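# Unscrew bottle cap, set cap and bottle on desk

## Task

Remove the cap from the bottle by unscrewing it, then place the cap on the desk and let go of the bottle so it stands upright unsupported. At the end both bottle and cap must be still, neither may be held or propped up by the robot (a cap still in the gripper when the job is incomplete earns nothing), and anything the robot is touching at the end must not drop by more than about a fingernail's width once released.

## Robot and tools

Robot: two arms, left_arm and right_arm, each ending in a parallel gripper. Everything is in one shared scene frame. The origin sits on the table top midway between the arms, +x points out over the table, +z points up, and left_arm is mounted on the +y side. The names left and right do not match image sides. Gripper axes: the fingers point along the gripper's +z and close along its y. end_effector_position is the point between the finger pads, roughly 1 cm behind the tips. Reported hand positions can be off, more so at long reach, and motions tend to stop a centimetre or more short, usually too low.

Row layout, used by both execute_actions and move: one flat list of 16 numbers covering both arms, even if only one moves. The first 8 are left_arm: x, y, z (metres, absolute target in the scene frame), qw, qx, qy, qz (absolute orientation quaternion, w first), then opening. The last 8 are the same for right_arm. Opening runs from -1 (closed) to +1 (fully open, 0.094 m) and is an absolute setting.

execute_actions(actions): a list of actions. Each action is a table of up to 15 rows, one row per 1/30 s control step; if it has fewer rows, the last one is repeated to fill 15 steps (0.5 s). An empty list just returns state and images. For each arm, a target more than 0.6 m from that gripper's current position along any of its own axes gets the action refused for both arms. If any action is malformed, or the first fails this check against the latest reported state, nothing runs. Each step, the commanded pose is clipped to within 70 mm and 16 degrees of the measured pose, so far targets need several actions. To keep an orientation fixed, repeat the same quaternion every row rather than copying the drifting reported one.

move(target, speed, blocking): target is one 16-number row of absolute poses. Both grippers travel straight lines toward their targets and finish together, lasting 0.5 to 10 s (cut off at 10 s). speed is the path top speed in m/s, 0.002 to 0.5, default 0.25; turning is capped at twice that in rad/s. Grippers rotate the shorter way. The opening is applied at the start. The path does not avoid obstacles or the other arm, and grippers can lag, stray or overshoot speed, especially with the arm nearly straight. Faster moves and targets set deeper past a contact push harder. blocking=false returns after 0.5 s while motion continues; until a result shows it ended, new moves and actions are refused, so use wait or stop. The result adds a move: line giving the ending (done, off_target, moving, held, fault) and any limits: paced means the sent pose was clipped; held means a check blocked some steps, after which the arm can lurch fast. Per-gripper distance to its pose is also reported.

wait(seconds): 0 to 10; the robot keeps its last commands, a running move continues, and it returns early if that move ends. stop(): brakes a running move (needs room; fingers keep moving). zoom_image(camera, region): camera is cam_high, cam_low, cam_left_wrist or cam_right_wrist; region [x0, y0, x1, y1] in pixels of that camera's latest 504x504 image, at most 504x504. finished_scene(scene): ends scene 1 or 2 irreversibly and reports success; replying with no tool call ends everything.

Results: a state line left_arm: ... | right_arm: ... with each gripper's position and quaternion; Hand target lines showing the clipped pose currently being driven to; grip_measured, the finger opening on the command scale (the last Joint positions value is the opening in metres; each gripper may read off by up to about 1 mm). Step readings list positions at some steps, with HELD marking blocked steps. A pose unreachable line means the clearance check altered or blocked that arm's command. FAULT, MOTOR HOT (from 85 °C) and OVER-TEMPERATURE FAULT (100 °C, arm releases and falls) lines report problems. Camera calibration (K, distortion, T_world_to_cam) is given per camera and may be slightly off.

Gripping: except near ±1, the fingers go to the commanded reading. To hold something, command about 0.03 below grip_measured for a firm grip, less for a lighter one; force tops out near 50 to 62 N per pad, lower on thin parts. Joint limits (rad): waist -2.880 to 2.880, shoulder 0 to 3.142, elbow 0 to 3.019, wrist pitch -1.693 to 1.571, wrist yaw -1.571 to 1.571, wrist roll -2.094 to 2.094; elbows stop just short of straight.

Typical order: look, grasp the bottle body with one arm, grasp the cap with the other, twist the cap through repeated turns (regripping within wrist roll limits) while lifting slightly, place the cap on the desk, open and withdraw both grippers so the bottle stands alone. An arm meant to stay put should get its exact last reported pose and intended opening every call. Random tugs on held parts or pushes on loose ones may happen.

Avoid: arms colliding or pressing each other, dropping or slamming objects, hard pushes, knocking anything off the table, leaving anything supported by the robot, and long loaded holds that overheat motors. The simulation runs while you think. Less robot time, smooth motion and low effort help.

Each tool is called after ">>>" as name(argument=value, ...), one argument or row to a line, values as JSON.

## Session

>>> execute_actions(
  actions=[],
)

Scene clock: 0.00 s.
left_arm: end_effector_position=(+0.1561, +0.6136, +0.1721) grip_measured=+1.000 end_effector_quat_wxyz=(+0.194, +0.146, +0.839, +0.486) | right_arm: end_effector_position=(+0.3324, -0.2267, +0.2917) grip_measured=+1.000 end_effector_quat_wxyz=(+0.008, +0.878, -0.472, +0.075)
Joint positions: left_arm=[ 1.49   0.549  0.28  -0.221  0.289  1.513  0.094] | right_arm=[ 0.5    1.141  1.226 -1.574  0.128 -1.752  0.094]
Joint velocities: left_arm=[ 0.015  0.005  0.017 -0.007 -0.022 -0.037  0.   ] | right_arm=[-0.015  0.005  0.002 -0.007  0.051 -0.051  0.   ]
Motor temperatures (°C, as the motors report them): left_arm=[22 21 21 20 20 18] | right_arm=[22 22 21 19 23 22]
Hand target (left_arm): +0.158, +0.620, +0.190; +0.195, +0.147, +0.830, +0.501
Hand target (right_arm): +0.337, -0.225, +0.298; +0.002, +0.878, -0.472, +0.080

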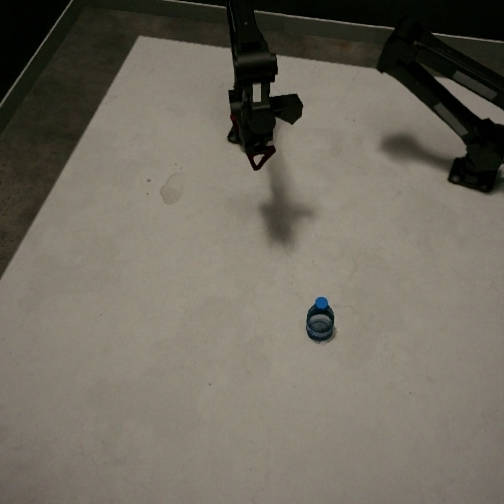

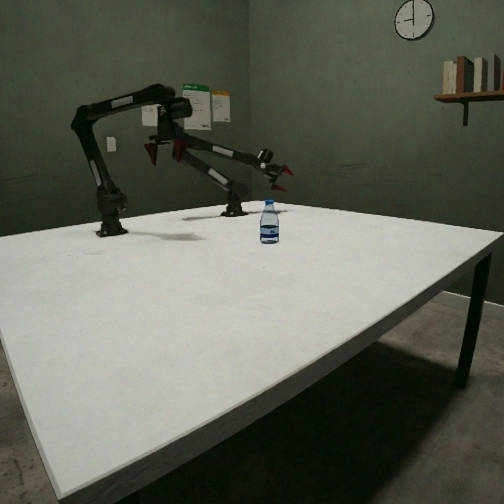

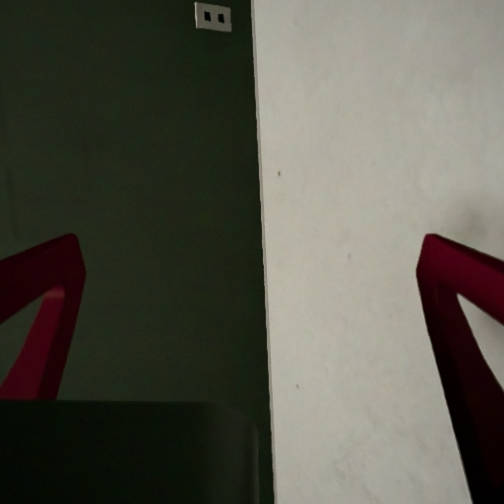

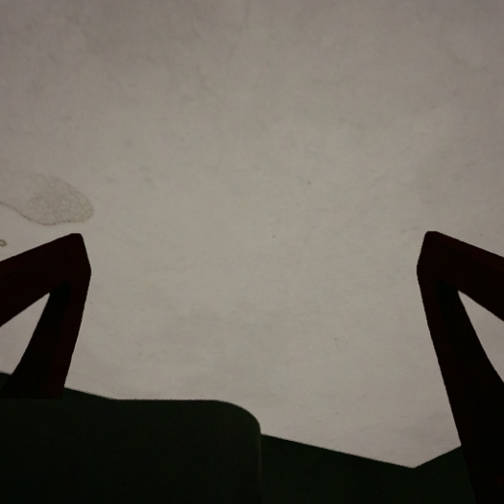

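>>> zoom_image(
  camera="cam_high",
  region=[290, 285, 350, 355],
)

>>> zoom_image(
  camera="cam_low",
  region=[240, 190, 300, 250],
)

Region (290, 285, 350, 355) of cam_high's 504x504 image, scaled by 7.200, with more detail than that image has; it fills the left 432 columns of this view, and the rest is white.

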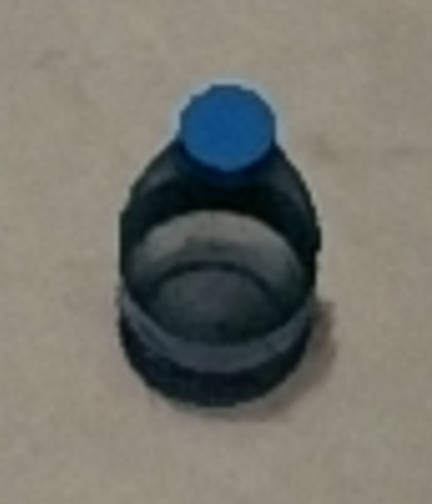

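Region (240, 190, 300, 250) of cam_low's 504x504 image, scaled by 8.400, with more detail than that image has.

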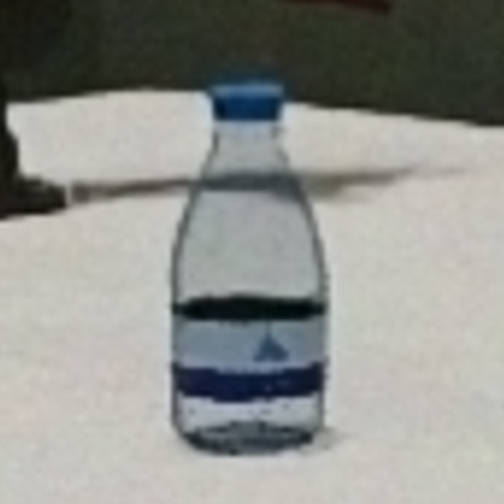

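>>> move(
  target=[0.42,0.38,0.16,0.609,0,0.793,0,1,0.335,-0.226,0.295,0.005,0.878,-0.472,0.078,1],
  speed=0.4,
)

>>> move(
  target=[0.45,0.13,0.08,0.585,0.219,0.762,-0.168,1,0.335,-0.226,0.295,0.005,0.878,-0.472,0.078,1],
  speed=0.3,
)

Scene clock: 5.73 s.
left_arm: end_effector_position=(+0.4221, +0.3831, +0.1615) grip_measured=+1.000 end_effector_quat_wxyz=(+0.620, -0.003, +0.785, +0.003) | right_arm: end_effector_position=(+0.3324, -0.2267, +0.2917) grip_measured=+1.000 end_effector_quat_wxyz=(+0.008, +0.878, -0.472, +0.075)
Joint positions: left_arm=[0.428 1.029 0.241 0.546 0.265 0.066 0.094] | right_arm=[ 0.5    1.141  1.226 -1.574  0.128 -1.752  0.094]
Joint velocities: left_arm=[ 0.005 -0.005  0.002  0.012 -0.007  0.051  0.   ] | right_arm=[-0.005  0.005 -0.002 -0.012 -0.007  0.007  0.   ]
Motor temperatures (°C, as the motors report them): left_arm=[22 21 23 21 20 18] | right_arm=[22 22 23 19 23 22]
Hand target (left_arm): +0.422, +0.378, +0.160; +0.622, -0.006, +0.783, -0.005
Hand target (right_arm): +0.335, -0.226, +0.295; +0.005, +0.878, -0.472, +0.078
Off the commanded pose (left_arm): 0.004 m, 2 deg.
Off the commanded pose (right_arm): 0.004 m, 0 deg.
move: done
camera_calibration (this result's frames):
cam_left_wrist: T_world_to_cam=[[-0.00336227, -0.999989, -0.00325674, 0.382159], [-0.76644, 0.00466882, -0.642299, 0.429206], [0.642307, 0.000336514, -0.766447, -0.022189], [0, 0, 0, 1]] pos_world=[0.344498, 0.380158, 0.259916]

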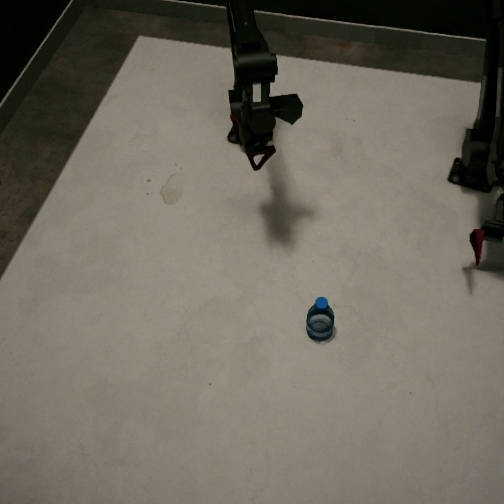

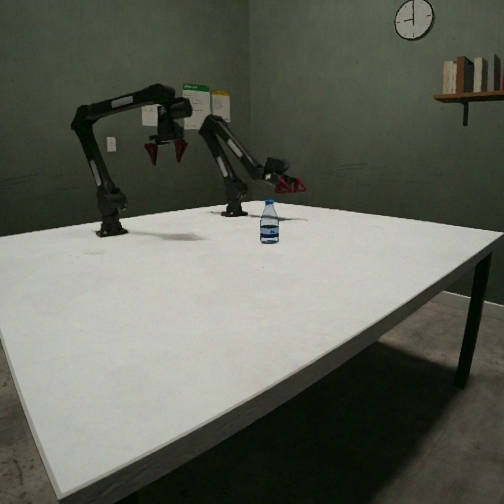

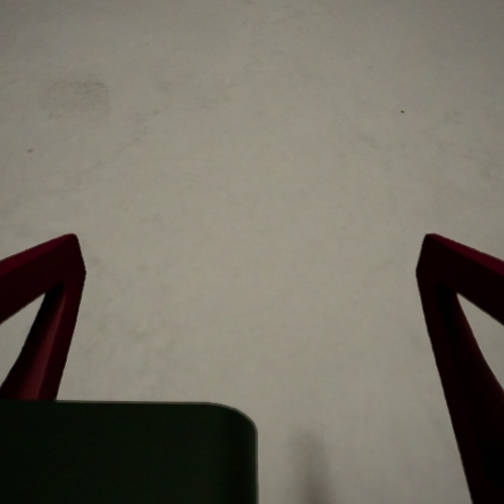

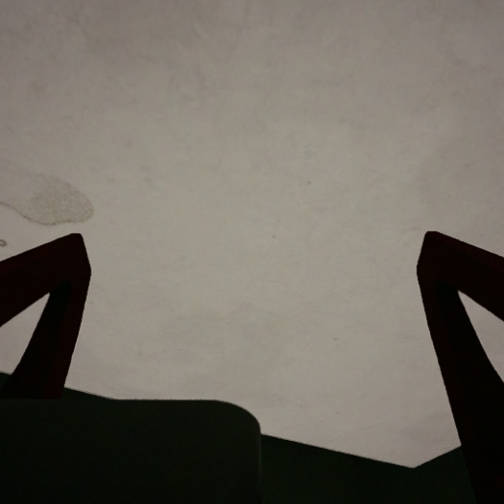

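Scene clock: 7.13 s.
left_arm: end_effector_position=(+0.4427, +0.1349, +0.0704) grip_measured=+1.000 end_effector_quat_wxyz=(+0.578, +0.218, +0.768, -0.168) | right_arm: end_effector_position=(+0.3324, -0.2267, +0.2917) grip_measured=+1.000 end_effector_quat_wxyz=(+0.008, +0.878, -0.472, +0.075)
Joint positions: left_arm=[-0.203  1.615  0.322  1.009  0.2    0.052  0.094] | right_arm=[ 0.5    1.141  1.226 -1.574  0.128 -1.752  0.094]
Joint velocities: left_arm=[-0.015 -0.015  0.002  0.002 -0.037 -0.007  0.   ] | right_arm=[-0.005 -0.005 -0.002 -0.022 -0.095  0.051  0.   ]
Motor temperatures (°C, as the motors report them): left_arm=[22 21 23 21 20 18] | right_arm=[22 22 23 19 23 22]
Hand target (left_arm): +0.451, +0.128, +0.080; +0.590, +0.214, +0.758, -0.176
Hand target (right_arm): +0.335, -0.226, +0.295; +0.005, +0.878, -0.472, +0.078
Off the commanded pose (left_arm): 0.013 m, 1 deg.
Off the commanded pose (right_arm): 0.004 m, 0 deg.
move: off_target (left_arm)
camera_calibration (this result's frames):
cam_left_wrist: T_world_to_cam=[[-0.537783, -0.843073, 0.00412238, 0.348574], [-0.671064, 0.425091, -0.60743, 0.286257], [0.510356, -0.329432, -0.794363, -0.000338222], [0, 0, 0, 1]] pos_world=[0.379726, 0.172077, 0.172175]

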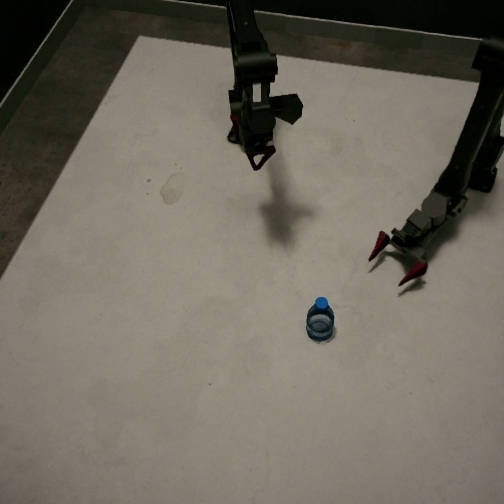

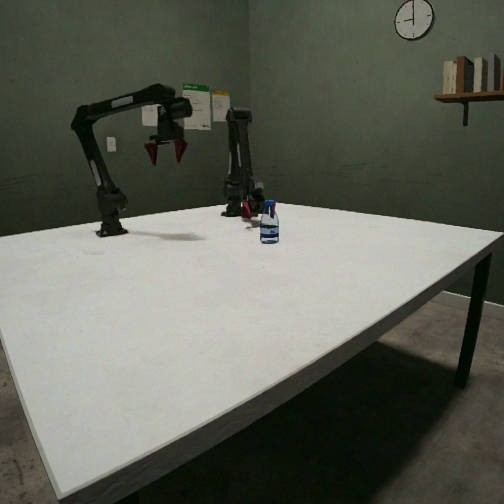

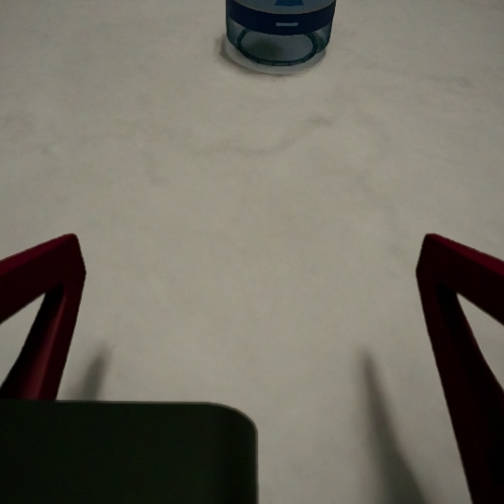

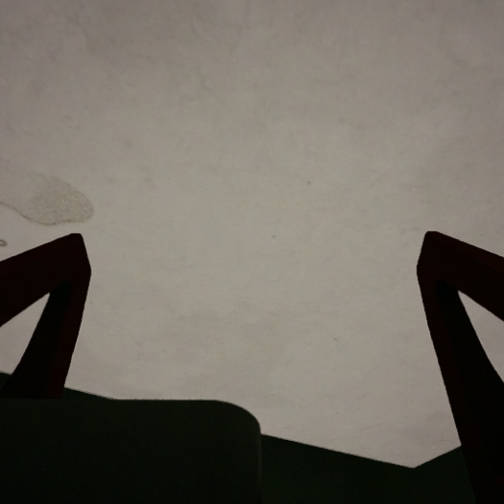

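>>> move(
  target=[0.555,0.043,0.065,0.637,0.207,0.720,-0.183,1,0.62,-0.01,0.28,0,0.292,-0.956,0,0.2],
  speed=0.3,
)

Scene clock: 12.03 s.
left_arm: end_effector_position=(+0.5476, +0.0559, +0.0601) grip_measured=+1.000 end_effector_quat_wxyz=(+0.627, +0.209, +0.730, -0.172) | right_arm: end_effector_position=(+0.6156, -0.0228, +0.2793) grip_measured=+0.202 end_effector_quat_wxyz=(+0.066, -0.296, +0.953, +0.010)
Joint positions: left_arm=[-0.3    1.924  0.659  1.11   0.098  0.026  0.094] | right_arm=[ 0.58   2.083  2.337 -1.69   0.005 -0.114  0.056]
Joint velocities: left_arm=[-0.005 -0.005  0.012 -0.012 -0.037  0.007  0.   ] | right_arm=[-0.015  0.015 -0.002 -0.002 -0.022  0.022  0.   ]
Motor temperatures (°C, as the motors report them): left_arm=[22 21 23 21 20 18] | right_arm=[22 22 26 19 23 22]
Hand target (left_arm): +0.554, +0.044, +0.067; +0.637, +0.205, +0.720, -0.183
Hand target (right_arm): +0.620, -0.011, +0.282; +0.072, -0.292, +0.953, +0.014
Off the commanded pose (left_arm): 0.016 m, 2 deg.
Off the commanded pose (right_arm): 0.014 m, 8 deg.
joint sent to its limit (right arm) — the command would take joint 4 (wrist pitch) past its lower limit, so that joint was sent only as far as its limit.
move: off_target (left_arm, right_arm)
camera_calibration (this result's frames):
cam_left_wrist: T_world_to_cam=[[-0.530178, -0.847782, -0.0132852, 0.335547], [-0.599896, 0.386139, -0.700729, 0.352781], [0.599195, -0.363542, -0.713304, -0.13969], [0, 0, 0, 1]] pos_world=[0.473233, 0.0974648, 0.152021]
cam_right_wrist: T_world_to_cam=[[0.560802, -0.827813, 0.0150607, -0.366508], [-0.731851, -0.487122, 0.476557, 0.311641], [-0.387164, -0.278276, -0.879015, 0.597545], [0, 0, 0, 1]] pos_world=[0.66496, 0.0146896, 0.382256]

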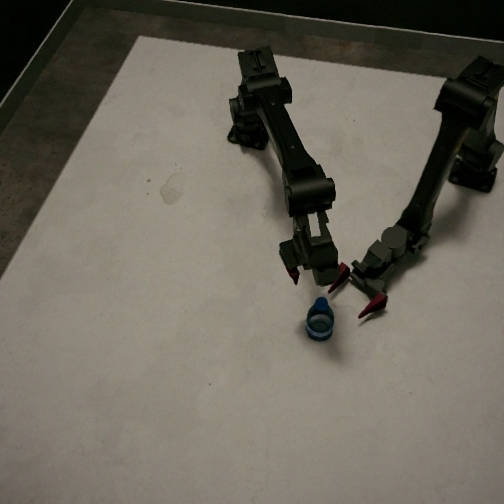

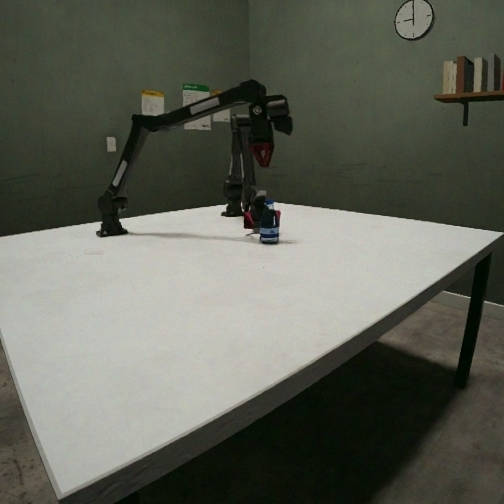

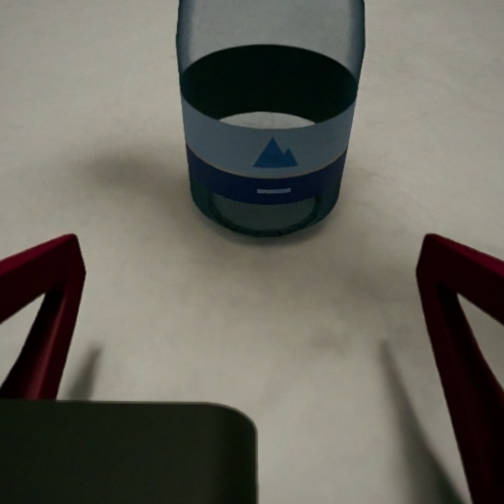

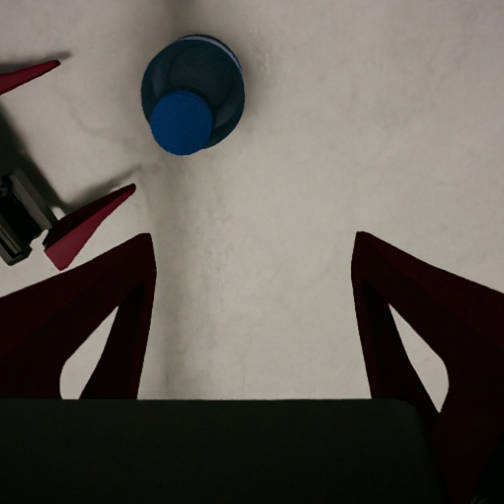

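>>> move(
  target=[0.617,-0.004,0.06,0.637,0.207,0.720,-0.183,1,0.607,0.02,0.21,0,0.643,0.766,0,0.2],
  speed=0.4,
)

Scene clock: 16.53 s.
left_arm: end_effector_position=(+0.6100, +0.0104, +0.0586) grip_measured=+1.000 end_effector_quat_wxyz=(+0.634, +0.209, +0.724, -0.173) | right_arm: end_effector_position=(+0.6085, +0.0100, +0.2266) grip_measured=+0.202 end_effector_quat_wxyz=(+0.010, +0.640, +0.768, +0.025)
Joint positions: left_arm=[-0.329  2.028  0.881  1.01   0.071  0.023  0.094] | right_arm=[ 0.627  2.164  2.337 -1.69   0.003  1.927  0.056]
Joint velocities: left_arm=[-0.005  0.005  0.002  0.002  0.007  0.007  0.   ] | right_arm=[-0.005 -0.015  0.007  0.007  0.007  0.051  0.001]
Motor temperatures (°C, as the motors report them): left_arm=[22 21 23 21 20 18] | right_arm=[22 23 26 19 23 22]
Hand target (left_arm): +0.616, -0.004, +0.061; +0.637, +0.206, +0.720, -0.183
Hand target (right_arm): +0.607, +0.019, +0.210; +0.004, +0.643, +0.765, +0.011
Off the commanded pose (left_arm): 0.016 m, 1 deg.
Off the commanded pose (right_arm): 0.019 m, 3 deg.
joint sent to its limit (right arm) — the command would take joint 4 (wrist pitch) past its lower limit, so that joint was sent only as far as its limit.
move: off_target (left_arm, right_arm)
camera_calibration (this result's frames):
cam_left_wrist: T_world_to_cam=[[-0.531179, -0.847095, -0.0167325, 0.330925], [-0.587328, 0.38238, -0.713324, 0.399849], [0.610651, -0.369075, -0.700635, -0.202294], [0, 0, 0, 1]] pos_world=[0.534154, 0.0527696, 0.149025]
cam_right_wrist: T_world_to_cam=[[-0.983587, -0.171616, -0.0557281, 0.614699], [-0.170321, 0.78109, 0.60074, -0.0348412], [-0.0595677, 0.600371, -0.7975, 0.330976], [0, 0, 0, 1]] pos_world=[0.618391, -0.0660025, 0.31914]

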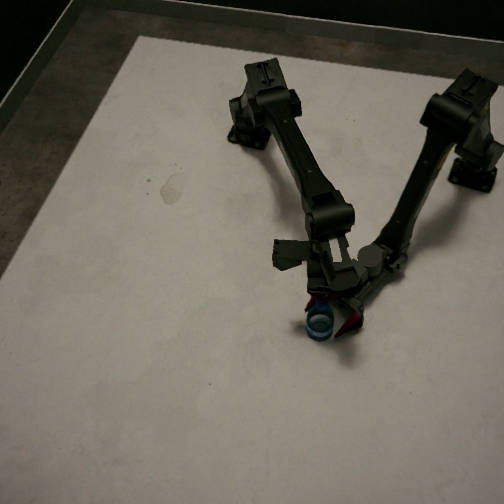

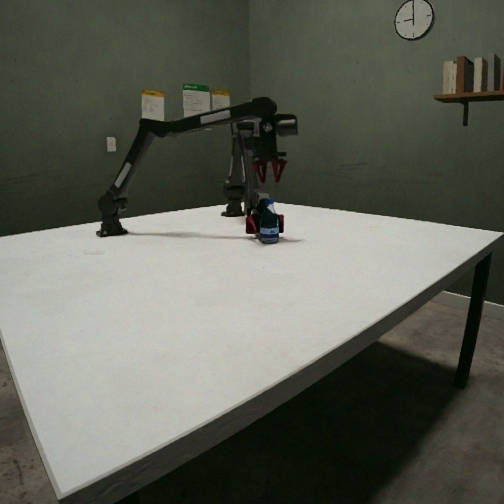

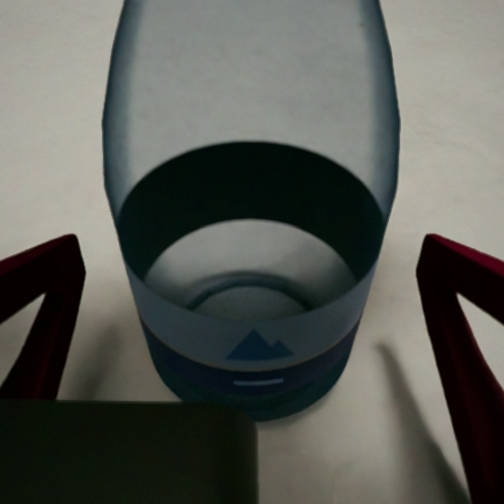

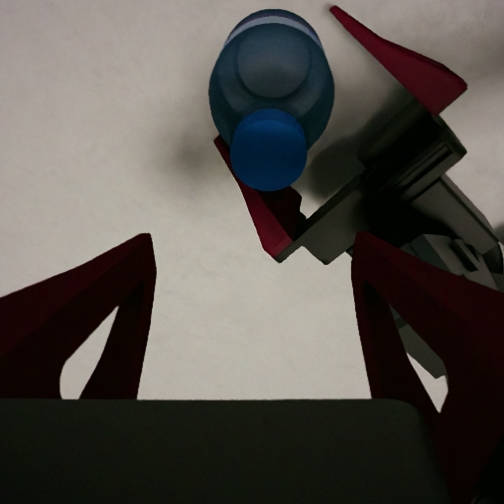

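>>> move(
  target=[0.636,-0.016,0.057,0.637,0.207,0.720,-0.183,1,0.604,0.02,0.18,0,0.643,0.766,0,0.2],
  speed=0.1,
)

>>> move(
  target=[0.636,-0.016,0.057,0.637,0.207,0.720,-0.183,0.3,0.604,0.02,0.18,0,0.643,0.766,0,0.2],
  speed=0.1,
)

Scene clock: 18.53 s.
left_arm: end_effector_position=(+0.6296, -0.0014, +0.0546) grip_measured=+1.000 end_effector_quat_wxyz=(+0.634, +0.209, +0.724, -0.173) | right_arm: end_effector_position=(+0.6059, +0.0102, +0.2077) grip_measured=+0.202 end_effector_quat_wxyz=(+0.007, +0.641, +0.767, +0.015)
Joint positions: left_arm=[-0.332  2.067  0.952  0.978  0.068  0.023  0.094] | right_arm=[ 0.629  2.165  2.288 -1.661  0.003  1.931  0.056]
Joint velocities: left_arm=[ 0.005 -0.015  0.017 -0.022 -0.037 -0.007  0.   ] | right_arm=[ 0.015 -0.024 -0.012  0.002 -0.081 -0.007 -0.001]
Motor temperatures (°C, as the motors report them): left_arm=[22 21 23 21 20 18] | right_arm=[22 23 26 19 23 22]
Hand target (left_arm): +0.635, -0.016, +0.058; +0.637, +0.207, +0.720, -0.183
Hand target (right_arm): +0.603, +0.020, +0.180; +0.000, +0.643, +0.766, -0.000
Off the commanded pose (left_arm): 0.016 m, 1 deg.
Off the commanded pose (right_arm): 0.029 m, 2 deg.
move: off_target (left_arm, right_arm)
camera_calibration (this result's frames):
cam_left_wrist: T_world_to_cam=[[-0.531205, -0.84707, -0.017116, 0.331292], [-0.587423, 0.382785, -0.713029, 0.41301], [0.610537, -0.36871, -0.700926, -0.221352], [0, 0, 0, 1]] pos_world=[0.553739, 0.0409187, 0.145008]
cam_right_wrist: T_world_to_cam=[[-0.984797, -0.169845, -0.036451, 0.607771], [-0.157888, 0.787663, 0.595532, -0.0306264], [-0.0724368, 0.592233, -0.802504, 0.324528], [0, 0, 0, 1]] pos_world=[0.617203, -0.0648463, 0.300828]

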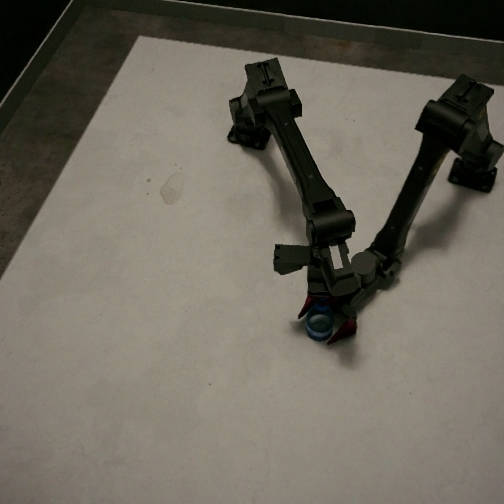

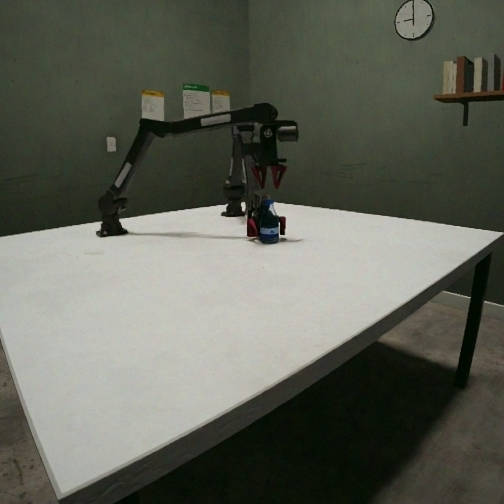

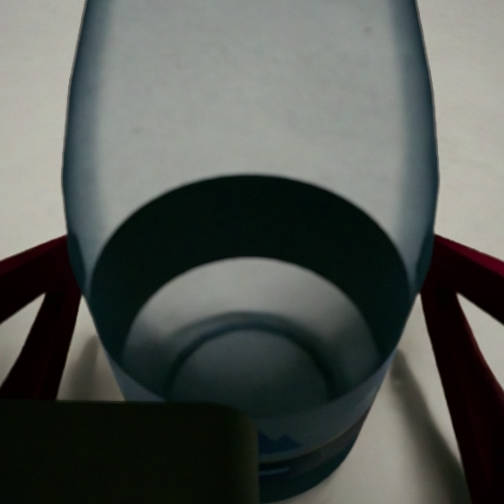

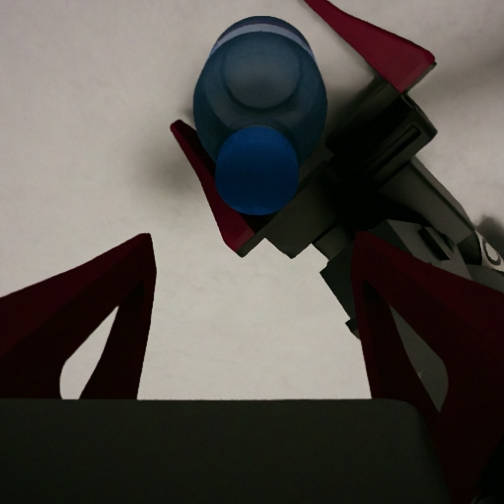

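Scene clock: 19.23 s.
left_arm: end_effector_position=(+0.6296, -0.0014, +0.0546) grip_measured=+0.337 end_effector_quat_wxyz=(+0.634, +0.209, +0.724, -0.173) | right_arm: end_effector_position=(+0.6059, +0.0102, +0.2077) grip_measured=+0.202 end_effector_quat_wxyz=(+0.007, +0.642, +0.767, +0.015)
Joint positions: left_arm=[-0.332  2.067  0.952  0.978  0.068  0.023  0.063] | right_arm=[ 0.629  2.165  2.288 -1.661  0.003  1.932  0.056]
Joint velocities: left_arm=[-0.005 -0.024 -0.012  0.002 -0.066  0.051 -0.   ] | right_arm=[-0.015  0.005 -0.022  0.007  0.037 -0.022  0.002]
Motor temperatures (°C, as the motors report them): left_arm=[22 21 23 21 20 18] | right_arm=[22 23 26 19 23 22]
Hand target (left_arm): +0.635, -0.016, +0.057; +0.637, +0.207, +0.720, -0.183
Hand target (right_arm): +0.603, +0.019, +0.180; +0.000, +0.643, +0.766, -0.000
Off the commanded pose (left_arm): 0.016 m, 1 deg.
Off the commanded pose (right_arm): 0.029 m, 2 deg.
move: off_target (left_arm, right_arm)
camera_calibration (this result's frames):
cam_left_wrist: T_world_to_cam=[[-0.531205, -0.84707, -0.017116, 0.331292], [-0.587423, 0.382785, -0.713029, 0.41301], [0.610537, -0.36871, -0.700926, -0.221352], [0, 0, 0, 1]] pos_world=[0.553739, 0.0409187, 0.145008]
cam_right_wrist: T_world_to_cam=[[-0.984861, -0.169469, -0.0364477, 0.607805], [-0.157585, 0.787716, 0.595542, -0.0308129], [-0.0722153, 0.59227, -0.802497, 0.324392], [0, 0, 0, 1]] pos_world=[0.617174, -0.0648517, 0.300827]

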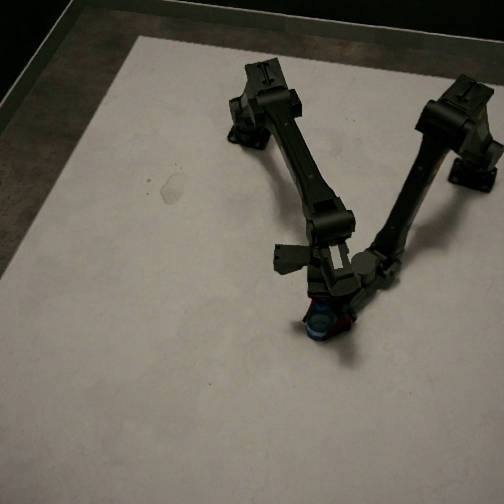

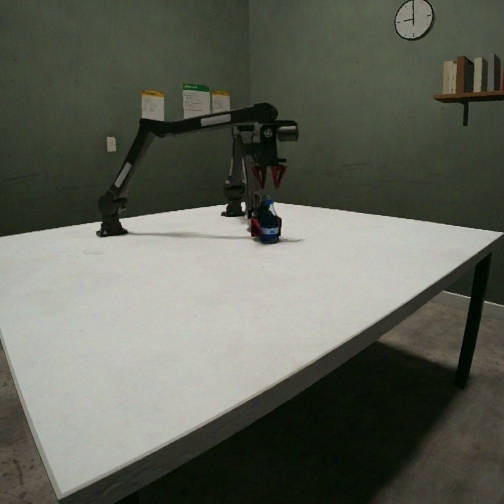

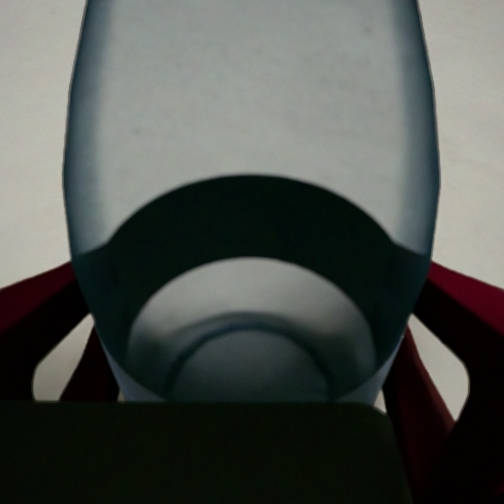

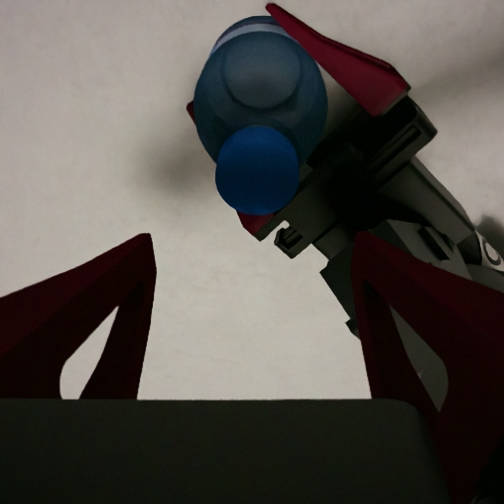

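>>> move(
  target=[0.636,-0.016,0.057,0.637,0.207,0.720,-0.183,0.3,0.606,0.02,0.135,0,0.643,0.766,0,0.1],
  speed=0.08,
)

>>> zoom_image(
  camera="cam_low",
  region=[230, 160, 310, 250],
)

Scene clock: 21.23 s.
left_arm: end_effector_position=(+0.6296, -0.0014, +0.0546) grip_measured=+0.337 end_effector_quat_wxyz=(+0.634, +0.209, +0.724, -0.173) | right_arm: end_effector_position=(+0.6092, +0.0122, +0.1640) grip_measured=+0.102 end_effector_quat_wxyz=(+0.007, +0.642, +0.767, +0.016)
Joint positions: left_arm=[-0.332  2.067  0.952  0.978  0.068  0.023  0.063] | right_arm=[ 0.629  2.166  2.177 -1.546  0.003  1.932  0.052]
Joint velocities: left_arm=[ 0.005 -0.005  0.012  0.012  0.022  0.037  0.001] | right_arm=[-0.005 -0.005 -0.002 -0.012 -0.007  0.022 -0.   ]
Motor temperatures (°C, as the motors report them): left_arm=[22 21 23 21 20 18] | right_arm=[22 24 26 19 23 22]
Hand target (left_arm): +0.635, -0.016, +0.057; +0.637, +0.207, +0.720, -0.183
Hand target (right_arm): +0.605, +0.019, +0.136; +0.000, +0.643, +0.766, -0.000
Off the commanded pose (left_arm): 0.016 m, 1 deg.
Off the commanded pose (right_arm): 0.030 m, 2 deg.
move: off_target (left_arm, right_arm)
camera_calibration (this result's frames):
cam_left_wrist: T_world_to_cam=[[-0.531205, -0.84707, -0.017116, 0.331292], [-0.587423, 0.382785, -0.713029, 0.41301], [0.610537, -0.36871, -0.700926, -0.221352], [0, 0, 0, 1]] pos_world=[0.553739, 0.0409187, 0.145008]
cam_right_wrist: T_world_to_cam=[[-0.9848, -0.169432, -0.0382263, 0.610087], [-0.158561, 0.787134, 0.596053, -0.00533822], [-0.0709013, 0.593054, -0.802035, 0.287536], [0, 0, 0, 1]] pos_world=[0.620354, -0.0629541, 0.257117]

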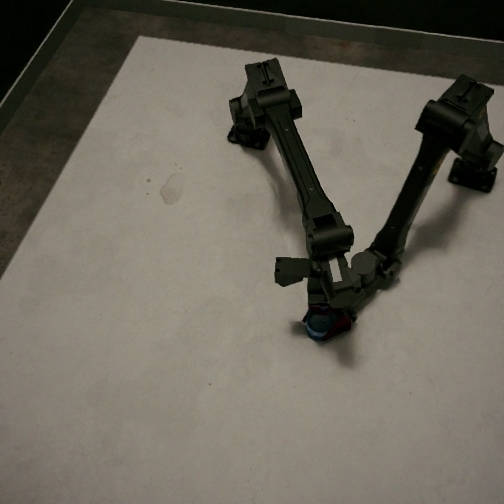

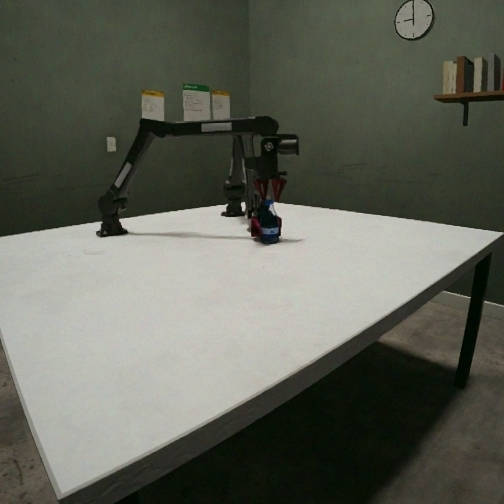

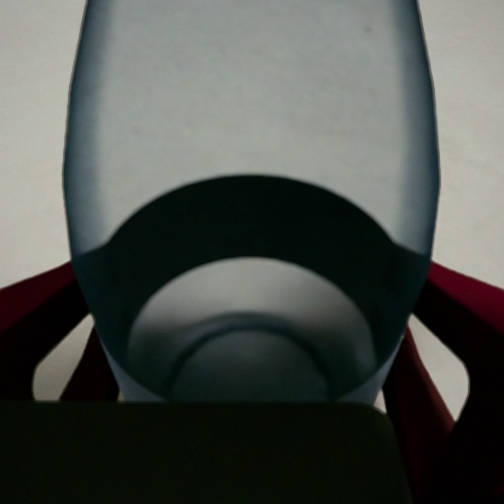

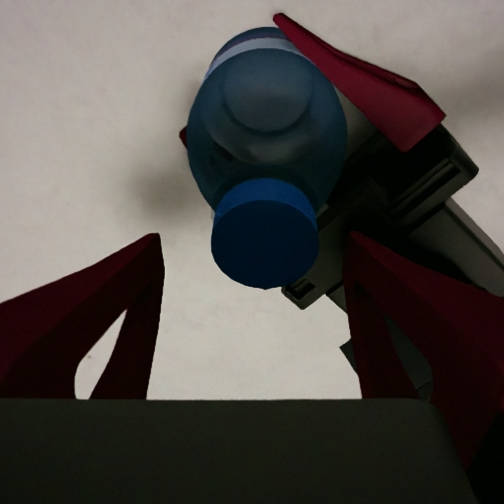

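Region (230, 160, 310, 250) of cam_low's 504x504 image, scaled by 5.600, with more detail than that image has.

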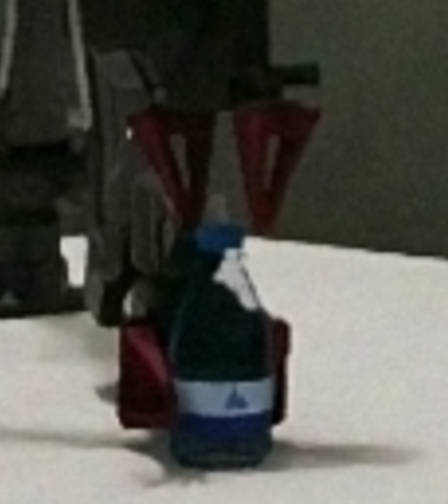

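>>> move(
  target=[0.636,-0.016,0.057,0.637,0.207,0.720,-0.183,0.3,0.603,0.021,0.121,0,0.643,0.766,0,0.1],
  speed=0.05,
)

>>> zoom_image(
  camera="cam_low",
  region=[230, 160, 310, 250],
)

Scene clock: 23.10 s.
left_arm: end_effector_position=(+0.6296, -0.0014, +0.0546) grip_measured=+0.337 end_effector_quat_wxyz=(+0.634, +0.209, +0.724, -0.173) | right_arm: end_effector_position=(+0.6079, +0.0123, +0.1475) grip_measured=+0.102 end_effector_quat_wxyz=(+0.007, +0.642, +0.767, +0.014)
Joint positions: left_arm=[-0.332  2.067  0.952  0.978  0.068  0.023  0.063] | right_arm=[ 0.63   2.166  2.133 -1.507  0.003  1.933  0.052]
Joint velocities: left_arm=[ 0.005 -0.005 -0.002 -0.007 -0.066 -0.007 -0.002] | right_arm=[-0.005 -0.005 -0.002 -0.022  0.022 -0.007 -0.001]
Motor temperatures (°C, as the motors report them): left_arm=[22 21 23 21 20 18] | right_arm=[22 24 26 19 23 22]
Hand target (left_arm): +0.635, -0.016, +0.057; +0.637, +0.207, +0.720, -0.183
Hand target (right_arm): +0.602, +0.020, +0.121; +0.000, +0.643, +0.766, -0.000
Off the commanded pose (left_arm): 0.016 m, 1 deg.
Off the commanded pose (right_arm): 0.028 m, 2 deg.
move: off_target (left_arm, right_arm)
camera_calibration (this result's frames):
cam_left_wrist: T_world_to_cam=[[-0.531205, -0.84707, -0.017116, 0.331292], [-0.587423, 0.382785, -0.713029, 0.41301], [0.610537, -0.36871, -0.700926, -0.221352], [0, 0, 0, 1]] pos_world=[0.553739, 0.0409187, 0.145008]
cam_right_wrist: T_world_to_cam=[[-0.984909, -0.169496, -0.0350153, 0.607808], [-0.156796, 0.788162, 0.59516, 0.00322403], [-0.0732795, 0.591668, -0.802844, 0.275718], [0, 0, 0, 1]] pos_world=[0.619346, -0.0626535, 0.240722]

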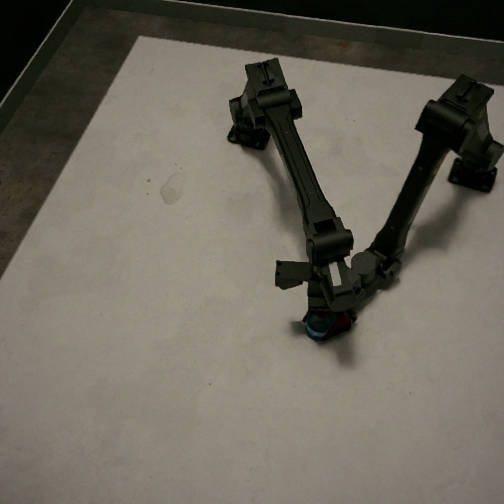

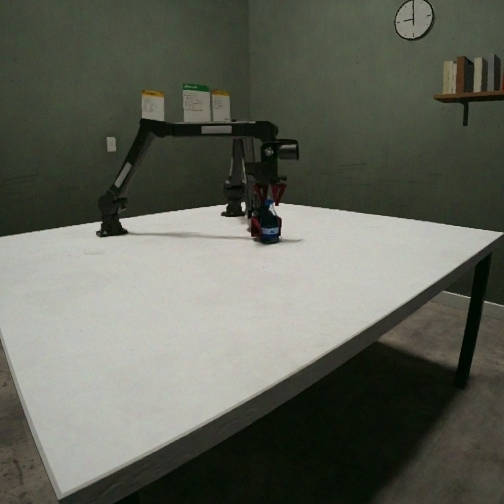

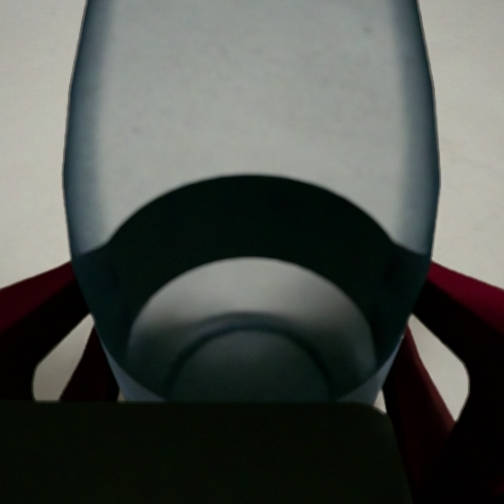

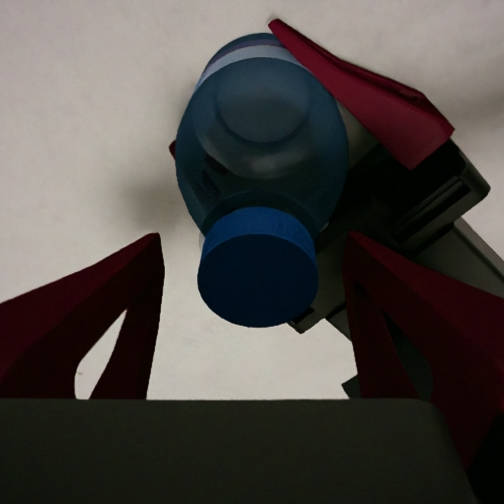

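Region (230, 160, 310, 250) of cam_low's 504x504 image, scaled by 5.600, with more detail than that image has.

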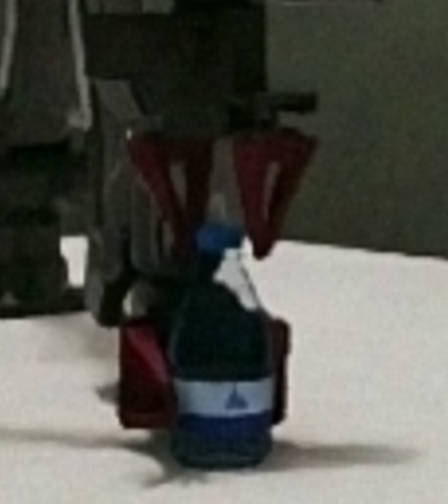

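>>> execute_actions(
  actions=[
    [[0.636,-0.016,0.057,0.637,0.207,0.720,-0.183,0.3,0.604,0.018,0.13,0,0.643,0.766,0,-0.41]],
  ],
)

Scene clock: 24.17 s.
left_arm: end_effector_position=(+0.6301, -0.0012, +0.0545) grip_measured=+0.337 end_effector_quat_wxyz=(+0.634, +0.207, +0.725, -0.173) | right_arm: end_effector_position=(+0.6074, +0.0127, +0.1475) grip_measured=-0.364 end_effector_quat_wxyz=(+0.006, +0.642, +0.767, +0.014)
Joint positions: left_arm=[-0.332  2.067  0.953  0.976  0.066  0.02   0.063] | right_arm=[ 0.63   2.166  2.133 -1.508  0.001  1.933  0.03 ]
Joint velocities: left_arm=[ 0.005  0.005 -0.007 -0.022  0.007  0.007 -0.002] | right_arm=[-0.005 -0.005 -0.002 -0.012 -0.007 -0.022 -0.   ]
Motor temperatures (°C, as the motors report them): left_arm=[22 21 23 21 20 18] | right_arm=[22 24 26 19 23 22]
Hand target (left_arm): +0.635, -0.016, +0.057; +0.637, +0.207, +0.720, -0.183
Hand target (right_arm): +0.604, +0.018, +0.130; +0.000, +0.643, +0.766, +0.000
Off the commanded pose (left_arm): 0.016 m, 1 deg.
Off the commanded pose (right_arm): 0.019 m, 2 deg.
Step readings (end_effector_position):
0: left_arm (+0.6296, -0.0014, +0.0546) | right_arm (+0.6079, +0.0126, +0.1475)
1: left_arm (+0.6296, -0.0014, +0.0546) | right_arm (+0.6079, +0.0126, +0.1475)
2: left_arm (+0.6297, -0.0012, +0.0546) | right_arm (+0.6076, +0.0126, +0.1475)
4: left_arm (+0.6301, -0.0013, +0.0548) | right_arm (+0.6074, +0.0127, +0.1475)
8: left_arm (+0.6301, -0.0012, +0.0545) | right_arm (+0.6074, +0.0127, +0.1475)
15: end_effector_position above
camera_calibration (this result's frames):
cam_left_wrist: T_world_to_cam=[[-0.529278, -0.848327, -0.0143231, 0.330281], [-0.589577, 0.379877, -0.712806, 0.414556], [0.610134, -0.368828, -0.701215, -0.221382], [0, 0, 0, 1]] pos_world=[0.554296, 0.0410537, 0.144992]
cam_right_wrist: T_world_to_cam=[[-0.984966, -0.169518, -0.0332578, 0.60711], [-0.155671, 0.787523, 0.596301, 0.00201736], [-0.0748922, 0.592513, -0.802072, 0.276313], [0, 0, 0, 1]] pos_world=[0.618991, -0.062392, 0.240611]

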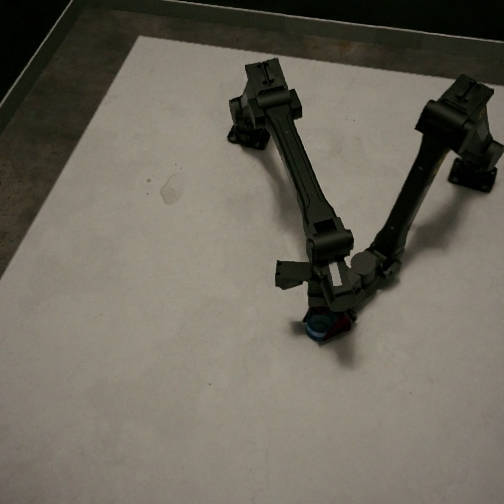

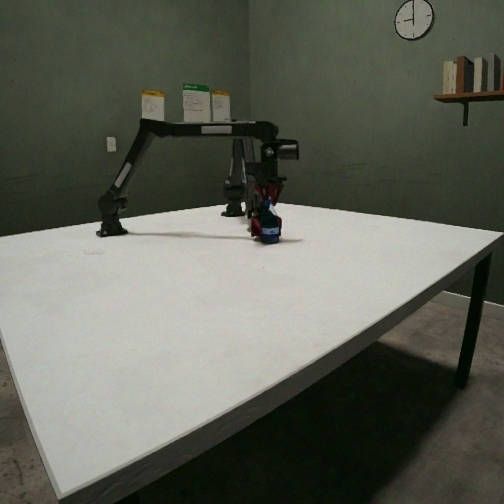

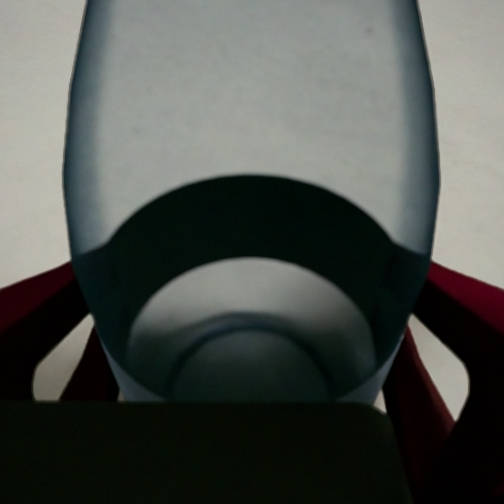

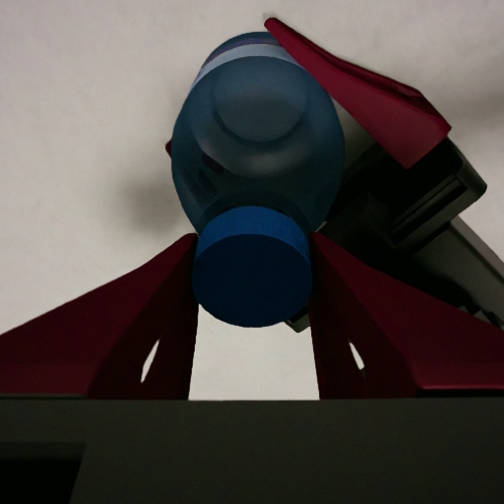

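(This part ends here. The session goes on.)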